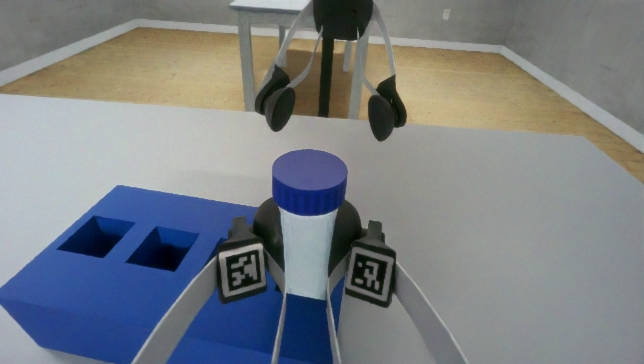

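Request:
{"method": "execute_actions", "body": {
  "actions": [
    {"r2":{"joints":{"gripper_m":0.075}}}
  ],
  "cameras": []
}}

Request:
{"method": "execute_actions", "body": {
  "actions": [
    {"r1":{"joints":{"arm_m":0.512},"contact_limits":{"arm_m":12}},"r2":{"joints":{"arm_m":0.2,"lift_m":0.93}}}
  ],
  "cameras": ["r1_wrist_camera"]
}}

Scene clock: 182.50 s.
r1.base_odometry: x=+0.403 y=-0.699 heading=+1.878 (m, m, rad; r1's odometry frame)
r1.turned_by_wheels: +0.000 (rad since the last result)
r1.turned_by_imu: +0.000 (rad since the last result)
r1.base_tilt: forward=+2.1 right=-0.4 (deg)
r1.lidar_m: 2.18 2.25 3.00 0.85 1.74 2.71 2.59 1.19 0.85 0.81 0.83 1.11
r1.head_depth_mm: - - - - 748 1112 1219 / - - 2536 820 751 1121 1230 / - - 994 822 751 1138 1241 / - 1791 3892 913 754 1149 1255 / - - - 915 756 1160 1254 / - - - 919 760 1175 1257 / 759 764 818 885 985 1182 1253
r1.base_status: not commanded
r1.joint_positions: lift_m=+0.924 arm_m=+0.385 wrist_yaw_rad=+0.000 wrist_pitch_rad=-0.398 wrist_roll_rad=+0.002 gripper_m=+0.080 head_pan_rad=-1.493 head_tilt_rad=-0.494
r1.joint_status: not commanded
r1.motor_effort: left_wheel=-1(1) right_wheel=+1(1) lift_m=+35(35) arm_m=+2(2) wrist_yaw_rad=+0(0) wrist_pitch_rad=+8(8) wrist_roll_rad=+0(0) gripper_m=+0(0) head_pan_rad=-2(1) head_tilt_rad=-2(3) (%)
r1.hand_pose: x=-0.0214 y=-0.7566 z=+0.9410 quat_wxyz=(+0.693, +0.140, -0.693, -0.140) (m; r1's base frame)
r1.wrist_depth_mm: - - - 343 - - - / - - - - - - - / - 466 465 275 311 472 467 / 356 358 357 287 267 281 360 / 291 291 302 283 271 261 294 / 246 246 - 246 246 252 246 / 212 212 212 213 213 208 214
r2.base_odometry: x=+0.751 y=+0.957 heading=+1.114 (m, m, rad; r2's odometry frame)
r2.turned_by_wheels: +0.000 (rad since the last result)
r2.turned_by_imu: +0.000 (rad since the last result)
r2.base_tilt: forward=+1.3 right=+2.8 (deg)
r2.lidar_m: 2.56 2.71 0.94 0.82 2.92 2.23 2.17 1.12 0.86 0.84 0.89 1.29
r2.head_depth_mm: - - - - 733 1079 1215 / - - - 902 759 1090 1232 / - 1676 - 902 760 1097 1257 / - 2661 - 897 760 1118 1255 / - - 3561 913 760 1135 1268 / - - - 939 790 1157 1284 / - - - 937 785 1171 1289
r2.base_status: not commanded
r2.joint_positions: lift_m=+0.926 arm_m=+0.518 wrist_yaw_rad=+0.000 wrist_pitch_rad=-0.427 wrist_roll_rad=-0.001 gripper_m=+0.075 head_pan_rad=-1.507 head_tilt_rad=-0.494
r2.joint_status: all done
r2.motor_effort: left_wheel=-2(2) right_wheel=+2(1) lift_m=+27(27) arm_m=+4(4) wrist_yaw_rad=+0(1) wrist_pitch_rad=+6(6) wrist_roll_rad=+0(0) gripper_m=+0(90) head_pan_rad=+4(4) head_tilt_rad=-2(2) (%)
r2.hand_pose: x=-0.0215 y=-0.8864 z=+0.9368 quat_wxyz=(+0.691, +0.150, -0.690, -0.150) (m; r2's base frame)
r2.wrist_depth_mm: - - - 348 - - - / - - - - - - - / 399 412 420 438 429 - - / 321 328 336 149 354 365 377 / 256 215 211 163 304 299 304 / 171 173 172 178 - 252 257 / 183 161 157 161 212 219 222
pictures: none
No camera images: the call's "cameras" was empty. Leave "cameras" out to get every camera's image.

Scene clock: 186.07 s.
r1.base_odometry: x=+0.403 y=-0.699 heading=+1.878 (m, m, rad; r1's odometry frame)
r1.turned_by_wheels: +0.000 (rad since the last result)
r1.turned_by_imu: -0.001 (rad since the last result)
r1.base_tilt: forward=+2.0 right=-0.4 (deg)
r1.lidar_m: 2.18 2.25 2.99 0.85 1.74 2.72 2.59 1.19 0.85 0.81 0.83 1.12
r1.head_depth_mm: - - - - 749 1116 1217 / - - 2486 872 749 1122 1231 / - 3438 - 867 752 1136 1246 / - 1668 3890 911 753 1149 1256 / - - - 914 755 1158 1252 / - - - 919 758 1172 1253 / 757 763 818 883 984 1182 1258
r1.base_status: not commanded
r1.joint_positions: lift_m=+0.924 arm_m=+0.512 wrist_yaw_rad=+0.000 wrist_pitch_rad=-0.398 wrist_roll_rad=+0.002 gripper_m=+0.080 head_pan_rad=-1.493 head_tilt_rad=-0.494
r1.joint_status: all done
r1.motor_effort: left_wheel=-1(1) right_wheel=+1(1) lift_m=+35(35) arm_m=+2(2) wrist_yaw_rad=+0(2) wrist_pitch_rad=+8(8) wrist_roll_rad=+0(0) gripper_m=+1(1) head_pan_rad=-2(3) head_tilt_rad=-2(3) (%)
r1.contact_limits: arm_m 12 (drawing in: default 17, maximum 28; extending or still: default 23, maximum 38)
r1.hand_pose: x=-0.0214 y=-0.8836 z=+0.9410 quat_wxyz=(+0.693, +0.140, -0.693, -0.140) (m; r1's base frame)
r1.wrist_depth_mm: - - - - - - - / - - - - - - - / - - - - - - - / 357 356 359 161 345 360 360 / 291 291 301 216 217 293 295 / 245 244 - 183 189 194 195 / 211 211 212 162 158 154 158
r2.base_odometry: x=+0.751 y=+0.957 heading=+1.114 (m, m, rad; r2's odometry frame)
r2.turned_by_wheels: +0.000 (rad since the last result)
r2.turned_by_imu: +0.001 (rad since the last result)
r2.base_tilt: forward=+1.3 right=+2.7 (deg)
r2.lidar_m: 2.56 2.72 0.94 0.82 2.92 2.23 2.17 1.12 0.86 0.84 0.90 1.29
r2.head_depth_mm: - - - - - 1082 1214 / - - - - - 1101 1232 / - 1710 1905 993 - 1121 1254 / - 2496 - 898 791 1122 1260 / - - 3551 912 761 1142 1264 / - - - 938 787 1152 1286 / - - - 937 789 1170 1280
r2.base_status: not commanded
r2.joint_positions: lift_m=+0.930 arm_m=+0.200 wrist_yaw_rad=+0.000 wrist_pitch_rad=-0.427 wrist_roll_rad=-0.001 gripper_m=+0.075 head_pan_rad=-1.507 head_tilt_rad=-0.494
r2.joint_status: all done
r2.motor_effort: left_wheel=-1(2) right_wheel=+1(1) lift_m=+40(39) arm_m=-4(5) wrist_yaw_rad=-1(0) wrist_pitch_rad=+6(6) wrist_roll_rad=+0(0) gripper_m=+0(0) head_pan_rad=+5(5) head_tilt_rad=-2(3) (%)
r2.hand_pose: x=-0.0215 y=-0.5686 z=+0.9404 quat_wxyz=(+0.691, +0.150, -0.690, -0.150) (m; r2's base frame)
r2.wrist_depth_mm: - - - - - - 432 / 544 571 443 466 655 - 428 / 405 421 429 433 467 484 434 / 328 335 345 355 364 373 387 / 272 279 289 289 308 305 315 / 695 688 683 277 - 272 271 / 824 817 783 776 772 734 731
pictures: r1_wrist_camera
Images, in order (width x height): r1_wrist_camera 644x364.

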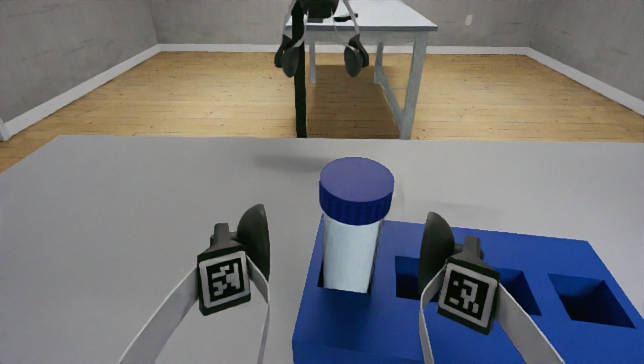

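Request:
{"method": "execute_actions", "body": {
  "actions": [
    {"r1":{"joints":{"gripper_m":-0.02}},"r2":{"joints":{"arm_m":0.12}}}
  ],
  "cameras": ["r1_wrist_camera"]
}}

Request:
{"method": "execute_actions", "body": {
  "actions": [
    {"r1":{"joints":{"lift_m":0.985}},"r2":{"joints":{"arm_m":0.04}}}
  ],
  "cameras": ["r1_wrist_camera"]
}}

Scene clock: 188.10 s.
r1.base_odometry: x=+0.403 y=-0.699 heading=+1.878 (m, m, rad; r1's odometry frame)
r1.turned_by_wheels: +0.000 (rad since the last result)
r1.turned_by_imu: +0.000 (rad since the last result)
r1.base_tilt: forward=+2.0 right=-0.5 (deg)
r1.lidar_m: 2.18 2.24 3.00 0.85 1.74 2.70 2.59 1.19 0.85 0.81 0.83 1.12
r1.head_depth_mm: - - - - 749 1120 1218 / - - 2475 871 751 1123 1238 / - 3467 3877 863 753 1136 1248 / - 1737 3879 918 753 1151 1251 / - - - 918 756 1158 1251 / - - - 918 756 1173 1252 / 759 764 819 881 985 1183 1258
r1.base_status: not commanded
r1.joint_positions: lift_m=+0.924 arm_m=+0.512 wrist_yaw_rad=+0.000 wrist_pitch_rad=-0.400 wrist_roll_rad=+0.002 gripper_m=-0.019 head_pan_rad=-1.493 head_tilt_rad=-0.494
r1.joint_status: all done
r1.motor_effort: left_wheel=-1(2) right_wheel=+2(1) lift_m=+35(35) arm_m=+2(3) wrist_yaw_rad=+0(1) wrist_pitch_rad=+9(9) wrist_roll_rad=+0(0) gripper_m=-17(99) head_pan_rad=-1(3) head_tilt_rad=-2(3) (%)
r1.hand_pose: x=-0.0215 y=-0.8833 z=+0.9405 quat_wxyz=(+0.693, +0.141, -0.693, -0.141) (m; r1's base frame)
r1.wrist_depth_mm: - - - - - - - / - - - - - - - / - - - - - - - / 356 354 355 160 357 359 360 / 288 288 290 159 220 216 291 / 243 245 244 175 - 195 195 / 210 210 211 162 156 158 158
r2.base_odometry: x=+0.751 y=+0.957 heading=+1.114 (m, m, rad; r2's odometry frame)
r2.turned_by_wheels: +0.000 (rad since the last result)
r2.turned_by_imu: +0.001 (rad since the last result)
r2.base_tilt: forward=+1.3 right=+2.7 (deg)
r2.lidar_m: 2.56 2.72 0.94 0.81 2.92 2.22 2.17 1.12 0.86 0.84 0.89 1.29
r2.head_depth_mm: - - - 998 - - 1230 / - - - 994 - - 1242 / - 1727 1172 899 - - 1264 / - 2486 - 900 773 1141 1260 / - - 3525 914 758 1137 1270 / - - - 941 791 1157 1282 / - - - 942 787 1171 1288
r2.base_status: not commanded
r2.joint_positions: lift_m=+0.930 arm_m=+0.120 wrist_yaw_rad=+0.000 wrist_pitch_rad=-0.427 wrist_roll_rad=-0.001 gripper_m=+0.075 head_pan_rad=-1.507 head_tilt_rad=-0.494
r2.joint_status: all done
r2.motor_effort: left_wheel=-2(2) right_wheel=+1(1) lift_m=+40(40) arm_m=-4(4) wrist_yaw_rad=+1(0) wrist_pitch_rad=+6(6) wrist_roll_rad=+0(0) gripper_m=+0(0) head_pan_rad=+4(4) head_tilt_rad=-2(2) (%)
r2.hand_pose: x=-0.0215 y=-0.4886 z=+0.9404 quat_wxyz=(+0.691, +0.150, -0.690, -0.150) (m; r2's base frame)
r2.wrist_depth_mm: - - - - - - 432 / 544 568 507 540 664 622 467 / 409 423 436 454 469 485 505 / 340 337 344 353 365 376 402 / 714 697 689 693 335 341 338 / 833 820 821 791 - 751 738 / 983 971 957 948 935 901 872
pictures: r1_wrist_camera
Images, in order (width x height): r1_wrist_camera 644x364.

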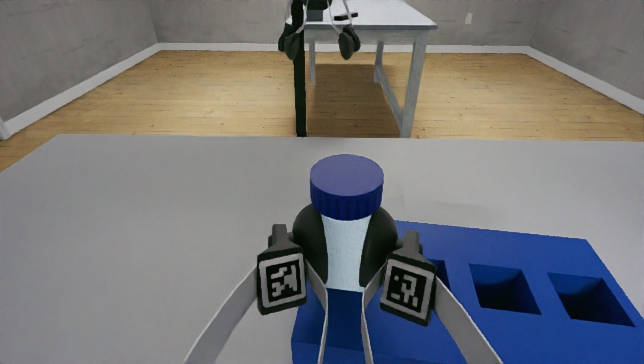

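Scene clock: 189.90 s.
r1.base_odometry: x=+0.403 y=-0.699 heading=+1.878 (m, m, rad; r1's odometry frame)
r1.turned_by_wheels: +0.000 (rad since the last result)
r1.turned_by_imu: +0.000 (rad since the last result)
r1.base_tilt: forward=+2.2 right=-0.3 (deg)
r1.lidar_m: 2.18 2.25 3.00 0.85 1.74 2.71 2.59 1.19 0.85 0.81 0.83 1.11
r1.head_depth_mm: - - - 906 747 1115 1226 / - - 3205 878 751 1120 1233 / - - 3618 899 752 1140 1244 / - 1645 3847 911 755 1144 1253 / - - - 915 756 1160 1256 / - - - 916 756 1171 1255 / 757 764 818 883 986 1184 1259
r1.base_status: not commanded
r1.joint_positions: lift_m=+0.985 arm_m=+0.512 wrist_yaw_rad=+0.000 wrist_pitch_rad=-0.401 wrist_roll_rad=+0.002 gripper_m=-0.019 head_pan_rad=-1.493 head_tilt_rad=-0.494
r1.joint_status: all done
r1.motor_effort: left_wheel=-2(1) right_wheel=+2(1) lift_m=+36(37) arm_m=+3(2) wrist_yaw_rad=+0(1) wrist_pitch_rad=+9(9) wrist_roll_rad=+0(0) gripper_m=-17(17) head_pan_rad=-3(2) head_tilt_rad=-3(3) (%)
r1.hand_pose: x=-0.0214 y=-0.8832 z=+1.0012 quat_wxyz=(+0.693, +0.141, -0.693, -0.141) (m; r1's base frame)
r1.wrist_depth_mm: - - - - - - - / - - - - - - - / - - - - - - - / - 465 460 160 464 464 465 / 374 376 378 157 385 378 380 / 319 317 317 188 - 320 320 / 273 274 275 260 230 229 276
r2.base_odometry: x=+0.751 y=+0.957 heading=+1.114 (m, m, rad; r2's odometry frame)
r2.turned_by_wheels: +0.000 (rad since the last result)
r2.turned_by_imu: +0.001 (rad since the last result)
r2.base_tilt: forward=+1.3 right=+2.7 (deg)
r2.lidar_m: 2.56 2.72 0.94 0.82 2.91 2.22 2.17 1.12 0.86 0.84 0.89 1.29
r2.head_depth_mm: - - - 947 733 - - / - - - 946 763 - - / 1637 1656 1175 904 731 - - / - 2490 - 899 758 1141 1255 / - - 3564 916 761 1134 1264 / - - - 947 787 1152 1285 / - - - 941 785 1175 1288
r2.base_status: not commanded
r2.joint_positions: lift_m=+0.930 arm_m=+0.040 wrist_yaw_rad=+0.000 wrist_pitch_rad=-0.427 wrist_roll_rad=-0.001 gripper_m=+0.075 head_pan_rad=-1.507 head_tilt_rad=-0.494
r2.joint_status: all done
r2.motor_effort: left_wheel=-2(2) right_wheel=+1(1) lift_m=+40(40) arm_m=-4(4) wrist_yaw_rad=-1(0) wrist_pitch_rad=+6(6) wrist_roll_rad=+0(0) gripper_m=+0(0) head_pan_rad=+4(4) head_tilt_rad=-2(3) (%)
r2.hand_pose: x=-0.0215 y=-0.4086 z=+0.9404 quat_wxyz=(+0.691, +0.150, -0.690, -0.150) (m; r2's base frame)
r2.wrist_depth_mm: 699 - - - - - 499 / 545 571 563 576 655 592 541 / 408 420 436 451 473 486 597 / 726 720 717 411 406 409 638 / 833 822 811 794 762 773 755 / 981 952 957 926 - 887 868 / - - - - - - -
pictures: r1_wrist_camera
Images, in order (width x height): r1_wrist_camera 644x364.

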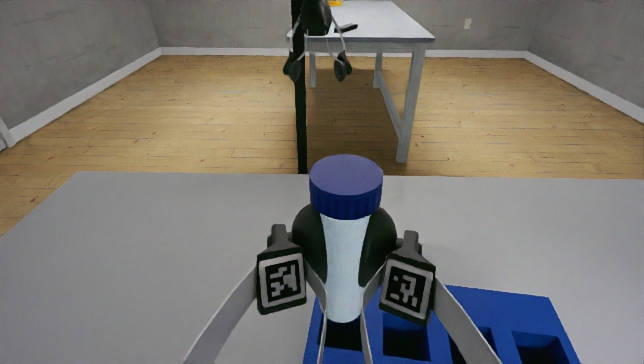

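Request:
{"method": "execute_actions", "body": {
  "actions": [
    {"r1":{"base":{"rotate_rad":-3.122},"joints":{"arm_m":0.40}},"r2":{"joints":{"arm_m":0.0}}}
  ],
  "cameras": ["r1_wrist_camera"]
}}

Request:
{"method": "execute_actions", "body": {
  "actions": [
    {"r1":{"joints":{"arm_m":0.513,"lift_m":0.905},"contact_limits":{"arm_m":12}}}
  ],
  "cameras": ["r1_wrist_camera"]
}}

Request:
{"method": "zoom_image", "body": {
  "camera": "r1_wrist_camera",
  "region": [240,204,440,364]
}}

Scene clock: 196.63 s.
r1.base_odometry: x=+0.403 y=-0.699 heading=-1.244 (m, m, rad; r1's odometry frame)
r1.turned_by_wheels: -3.122 (rad since the last result)
r1.turned_by_imu: -3.137 (rad since the last result)
r1.base_tilt: forward=+2.0 right=-0.4 (deg)
r1.lidar_m: 2.59 1.17 0.85 0.81 0.84 1.13 2.18 2.25 3.05 0.85 0.98 2.70
r1.head_depth_mm: 2889 3188 - 2611 1915 1510 1245 / 2908 3119 - 1290 1784 1468 1242 / 2918 3248 1658 973 1724 1433 1245 / 2932 3214 1719 1090 1862 1513 1254 / 2985 3260 1740 1090 1858 1525 1249 / 3012 3301 1752 1099 1802 1520 1254 / 3020 3306 3642 1100 1738 1355 1252
r1.base_status: done
r1.joint_positions: lift_m=+0.985 arm_m=+0.400 wrist_yaw_rad=+0.000 wrist_pitch_rad=-0.401 wrist_roll_rad=+0.002 gripper_m=-0.019 head_pan_rad=-1.493 head_tilt_rad=-0.494
r1.joint_status: all done
r1.motor_effort: left_wheel=+2(7) right_wheel=-1(9) lift_m=+36(36) arm_m=-3(2) wrist_yaw_rad=+0(0) wrist_pitch_rad=+9(9) wrist_roll_rad=+0(0) gripper_m=-16(16) head_pan_rad=-3(3) head_tilt_rad=-3(2) (%)
r1.hand_pose: x=-0.0214 y=-0.7718 z=+1.0012 quat_wxyz=(+0.693, +0.141, -0.693, -0.141) (m; r1's base frame)
r1.wrist_depth_mm: - - - - - - - / - - - - - - - / - 798 797 790 - - - / 608 610 617 160 - - - / 500 501 503 157 - - - / 423 423 422 188 - - - / 366 366 366 366 360 - -
r2.base_odometry: x=+0.751 y=+0.957 heading=+1.114 (m, m, rad; r2's odometry frame)
r2.turned_by_wheels: +0.000 (rad since the last result)
r2.turned_by_imu: +0.002 (rad since the last result)
r2.base_tilt: forward=+1.4 right=+2.7 (deg)
r2.lidar_m: 2.56 2.72 0.94 0.82 2.92 2.23 2.17 1.12 0.86 0.84 0.90 1.29
r2.head_depth_mm: - - - 950 737 1057 - / 1389 - 3820 948 765 1068 - / - 3039 3755 930 762 - - / - 3458 - 898 760 1084 1256 / - - 3538 911 757 1135 1265 / - - - 940 792 1154 1288 / - - - 943 788 1164 1280
r2.base_status: not commanded
r2.joint_positions: lift_m=+0.930 arm_m=+0.000 wrist_yaw_rad=+0.000 wrist_pitch_rad=-0.427 wrist_roll_rad=-0.001 gripper_m=+0.075 head_pan_rad=-1.507 head_tilt_rad=-0.494
r2.joint_status: all done
r2.motor_effort: left_wheel=-1(2) right_wheel=+1(1) lift_m=+40(40) arm_m=-4(5) wrist_yaw_rad=-1(1) wrist_pitch_rad=+6(6) wrist_roll_rad=+0(0) gripper_m=+0(0) head_pan_rad=+4(5) head_tilt_rad=-2(2) (%)
r2.hand_pose: x=-0.0215 y=-0.3686 z=+0.9404 quat_wxyz=(+0.691, +0.150, -0.690, -0.150) (m; r2's base frame)
r2.wrist_depth_mm: 681 878 - - - 636 530 / 556 575 598 591 666 599 594 / 440 440 441 455 473 492 643 / 791 768 759 756 736 720 720 / 892 878 863 857 799 821 807 / - - - - - 948 938 / - - - - - - -
pictures: r1_wrist_camera
Images, in order (width x height): r1_wrist_camera 644x364.

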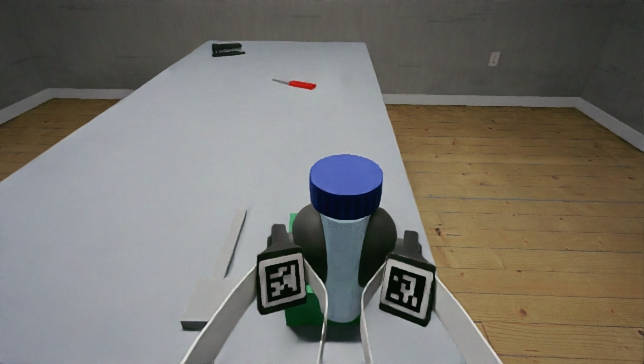

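Scene clock: 198.70 s.
r1.base_odometry: x=+0.403 y=-0.699 heading=-1.244 (m, m, rad; r1's odometry frame)
r1.turned_by_wheels: +0.000 (rad since the last result)
r1.turned_by_imu: +0.000 (rad since the last result)
r1.base_tilt: forward=+2.1 right=-0.3 (deg)
r1.lidar_m: 2.59 1.17 0.84 0.81 0.84 1.13 2.18 2.25 3.03 0.85 0.98 2.69
r1.head_depth_mm: 2889 3135 3462 - 1866 1522 1250 / 2899 3200 3358 1146 1782 1471 1245 / 2926 3242 1954 975 1722 1425 1246 / 2957 3265 1729 1091 1866 1528 1246 / 2972 3267 1735 1093 1871 1523 1254 / 2989 3285 1754 1102 1793 1527 1253 / 3026 3328 3601 1102 1741 1359 1257
r1.base_status: not commanded
r1.joint_positions: lift_m=+0.905 arm_m=+0.513 wrist_yaw_rad=+0.000 wrist_pitch_rad=-0.401 wrist_roll_rad=+0.002 gripper_m=-0.019 head_pan_rad=-1.493 head_tilt_rad=-0.494
r1.joint_status: all done
r1.motor_effort: left_wheel=+2(2) right_wheel=-1(1) lift_m=+24(32) arm_m=+2(0) wrist_yaw_rad=+0(0) wrist_pitch_rad=+10(9) wrist_roll_rad=+0(0) gripper_m=-17(16) head_pan_rad=-2(1) head_tilt_rad=-3(2) (%)
r1.contact_limits: arm_m 12 (drawing in: default 17, maximum 28; extending or still: default 23, maximum 38)
r1.hand_pose: x=-0.0214 y=-0.8842 z=+0.9218 quat_wxyz=(+0.693, +0.141, -0.693, -0.141) (m; r1's base frame)
r1.wrist_depth_mm: - - - - - - - / - 879 875 873 - - - / 608 616 612 614 - - - / 475 473 474 160 498 - - / 384 387 387 157 402 - - / 326 326 326 188 - - - / 283 274 269 226 276 - -
r2.base_odometry: x=+0.751 y=+0.957 heading=+1.114 (m, m, rad; r2's odometry frame)
r2.turned_by_wheels: +0.000 (rad since the last result)
r2.turned_by_imu: +0.001 (rad since the last result)
r2.base_tilt: forward=+1.3 right=+2.7 (deg)
r2.lidar_m: 2.56 2.71 0.94 0.82 2.92 2.22 2.18 1.12 0.86 0.84 0.90 1.29
r2.head_depth_mm: - - - 947 736 1054 - / - 1505 3821 943 761 1065 - / - 3027 3831 933 761 - - / - 3549 - 899 760 1084 1254 / - - 3524 915 759 1138 1267 / - - - 938 788 1151 1283 / - - - 940 788 1178 1291
r2.base_status: not commanded
r2.joint_positions: lift_m=+0.930 arm_m=+0.000 wrist_yaw_rad=+0.000 wrist_pitch_rad=-0.427 wrist_roll_rad=-0.001 gripper_m=+0.075 head_pan_rad=-1.507 head_tilt_rad=-0.494
r2.joint_status: not commanded
r2.motor_effort: left_wheel=-3(3) right_wheel=+1(1) lift_m=+40(40) arm_m=-4(4) wrist_yaw_rad=+0(0) wrist_pitch_rad=+6(6) wrist_roll_rad=+0(0) gripper_m=+0(0) head_pan_rad=+5(5) head_tilt_rad=-2(3) (%)
r2.hand_pose: x=-0.0215 y=-0.3686 z=+0.9404 quat_wxyz=(+0.691, +0.150, -0.690, -0.150) (m; r2's base frame)
r2.wrist_depth_mm: 680 905 - - - 636 531 / 546 571 591 588 665 600 583 / 441 439 437 453 475 490 639 / 777 782 771 751 737 730 723 / 886 875 859 842 815 830 814 / - - - 982 - 939 929 / - - - - - - -
pictures: r1_wrist_camera
Images, in order (width x height): r1_wrist_camera 644x364.

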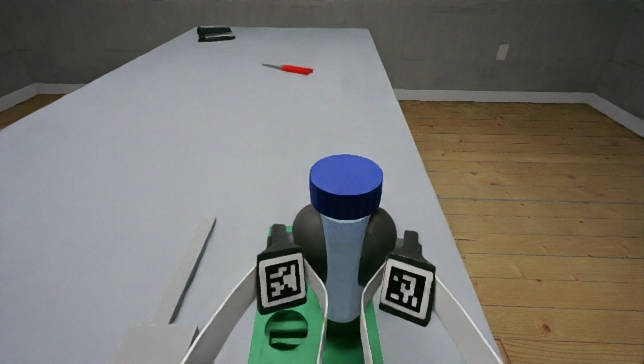

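Region (240, 204, 440, 364) of r1_wrist_camera's 644x364 image, scaled by 2.520; it fills the top 403 rows of this view, and the rest is white.

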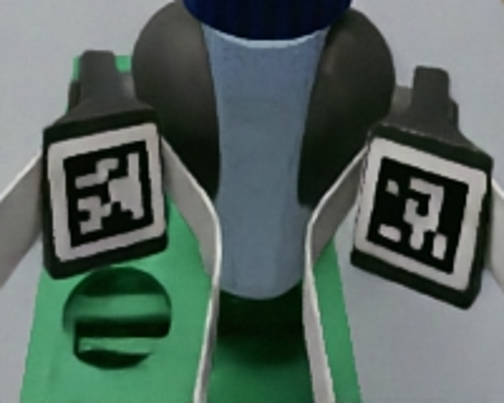

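Request:
{"method": "execute_actions", "body": {
  "actions": [
    {"r1":{"joints":{"arm_m":0.509,"lift_m":0.87},"contact_limits":{"arm_m":12}}}
  ],
  "cameras": ["r1_wrist_camera"]
}}

Scene clock: 200.20 s.
r1.base_odometry: x=+0.403 y=-0.699 heading=-1.244 (m, m, rad; r1's odometry frame)
r1.turned_by_wheels: +0.000 (rad since the last result)
r1.turned_by_imu: +0.000 (rad since the last result)
r1.base_tilt: forward=+2.0 right=-0.4 (deg)
r1.lidar_m: 2.59 1.17 0.84 0.81 0.84 1.13 2.18 2.25 3.02 0.85 0.98 2.70
r1.head_depth_mm: 2872 3166 3414 2913 1839 1475 1239 / 2947 3191 3426 1031 1780 1468 1244 / 2933 3186 1876 972 1730 1425 1244 / 2942 3248 1707 1090 1858 1524 1245 / 2976 3296 1731 1089 1853 1518 1256 / 2960 3288 1744 1099 1799 1520 1252 / 2999 3309 3600 1103 1738 1353 1257
r1.base_status: not commanded
r1.joint_positions: lift_m=+0.870 arm_m=+0.509 wrist_yaw_rad=+0.000 wrist_pitch_rad=-0.396 wrist_roll_rad=+0.002 gripper_m=-0.019 head_pan_rad=-1.493 head_tilt_rad=-0.494
r1.joint_status: all done
r1.motor_effort: left_wheel=+2(2) right_wheel=-1(1) lift_m=+23(23) arm_m=-2(1) wrist_yaw_rad=+0(0) wrist_pitch_rad=+7(9) wrist_roll_rad=+0(0) gripper_m=-16(17) head_pan_rad=-1(2) head_tilt_rad=-3(3) (%)
r1.contact_limits: arm_m 12 (drawing in: default 17, maximum 28; extending or still: default 23, maximum 38)
r1.hand_pose: x=-0.0216 y=-0.8814 z=+0.8879 quat_wxyz=(+0.693, +0.139, -0.694, -0.140) (m; r1's base frame)
r1.wrist_depth_mm: - - - - - - - / - 774 774 781 - - - / 547 546 542 545 616 - - / 414 416 420 160 420 - - / 339 341 337 159 350 - - / 286 283 286 190 - - - / 246 233 205 196 243 635 -
r2.base_odometry: x=+0.751 y=+0.957 heading=+1.114 (m, m, rad; r2's odometry frame)
r2.turned_by_wheels: +0.000 (rad since the last result)
r2.turned_by_imu: +0.000 (rad since the last result)
r2.base_tilt: forward=+1.3 right=+2.7 (deg)
r2.lidar_m: 2.56 2.72 0.94 0.82 2.92 2.22 2.17 1.12 0.86 0.84 0.90 1.29
r2.head_depth_mm: - - - 948 734 1054 - / - 1475 3829 948 762 1068 - / - 2693 3856 933 758 - - / - 3544 - 901 764 1083 1259 / - - 3566 910 759 1140 1269 / - - - 943 789 1151 1281 / - - - 943 786 1171 1280
r2.base_status: not commanded
r2.joint_positions: lift_m=+0.930 arm_m=+0.000 wrist_yaw_rad=+0.000 wrist_pitch_rad=-0.427 wrist_roll_rad=-0.001 gripper_m=+0.075 head_pan_rad=-1.507 head_tilt_rad=-0.494
r2.joint_status: not commanded
r2.motor_effort: left_wheel=-3(2) right_wheel=+1(1) lift_m=+40(40) arm_m=-4(4) wrist_yaw_rad=+1(0) wrist_pitch_rad=+6(6) wrist_roll_rad=+0(0) gripper_m=+0(0) head_pan_rad=+4(5) head_tilt_rad=-2(2) (%)
r2.hand_pose: x=-0.0215 y=-0.3686 z=+0.9404 quat_wxyz=(+0.691, +0.150, -0.690, -0.150) (m; r2's base frame)
r2.wrist_depth_mm: 678 890 - - - 636 530 / 544 569 593 585 661 610 574 / 437 444 442 454 473 490 640 / 794 775 770 743 739 728 722 / 901 874 852 854 818 841 821 / - - - 986 - 953 922 / - - - - - - -
pictures: r1_wrist_camera
Images, in order (width x height): r1_wrist_camera 644x364.

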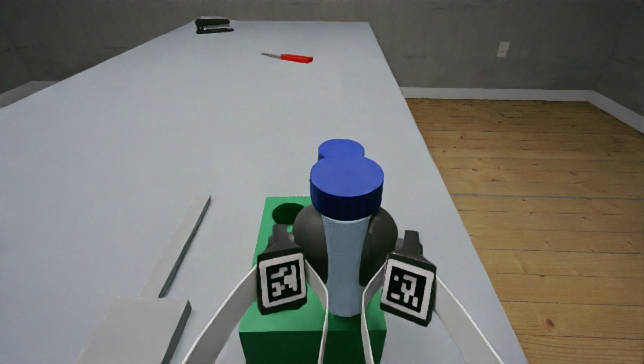

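Request:
{"method": "zoom_image", "body": {
  "camera": "r1_wrist_camera",
  "region": [280,264,410,364]
}}

Region (280, 264, 410, 364) of r1_wrist_camera's 644x364 image, scaled by 3.877; it fills the top 388 rows of this view, and the rest is white.

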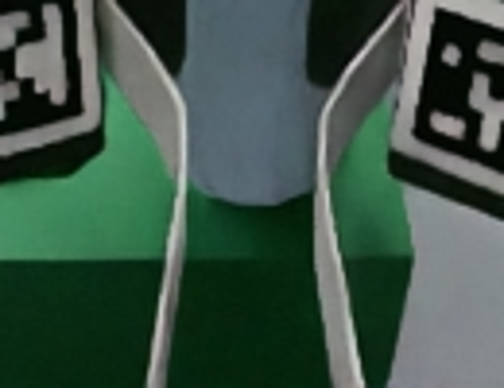

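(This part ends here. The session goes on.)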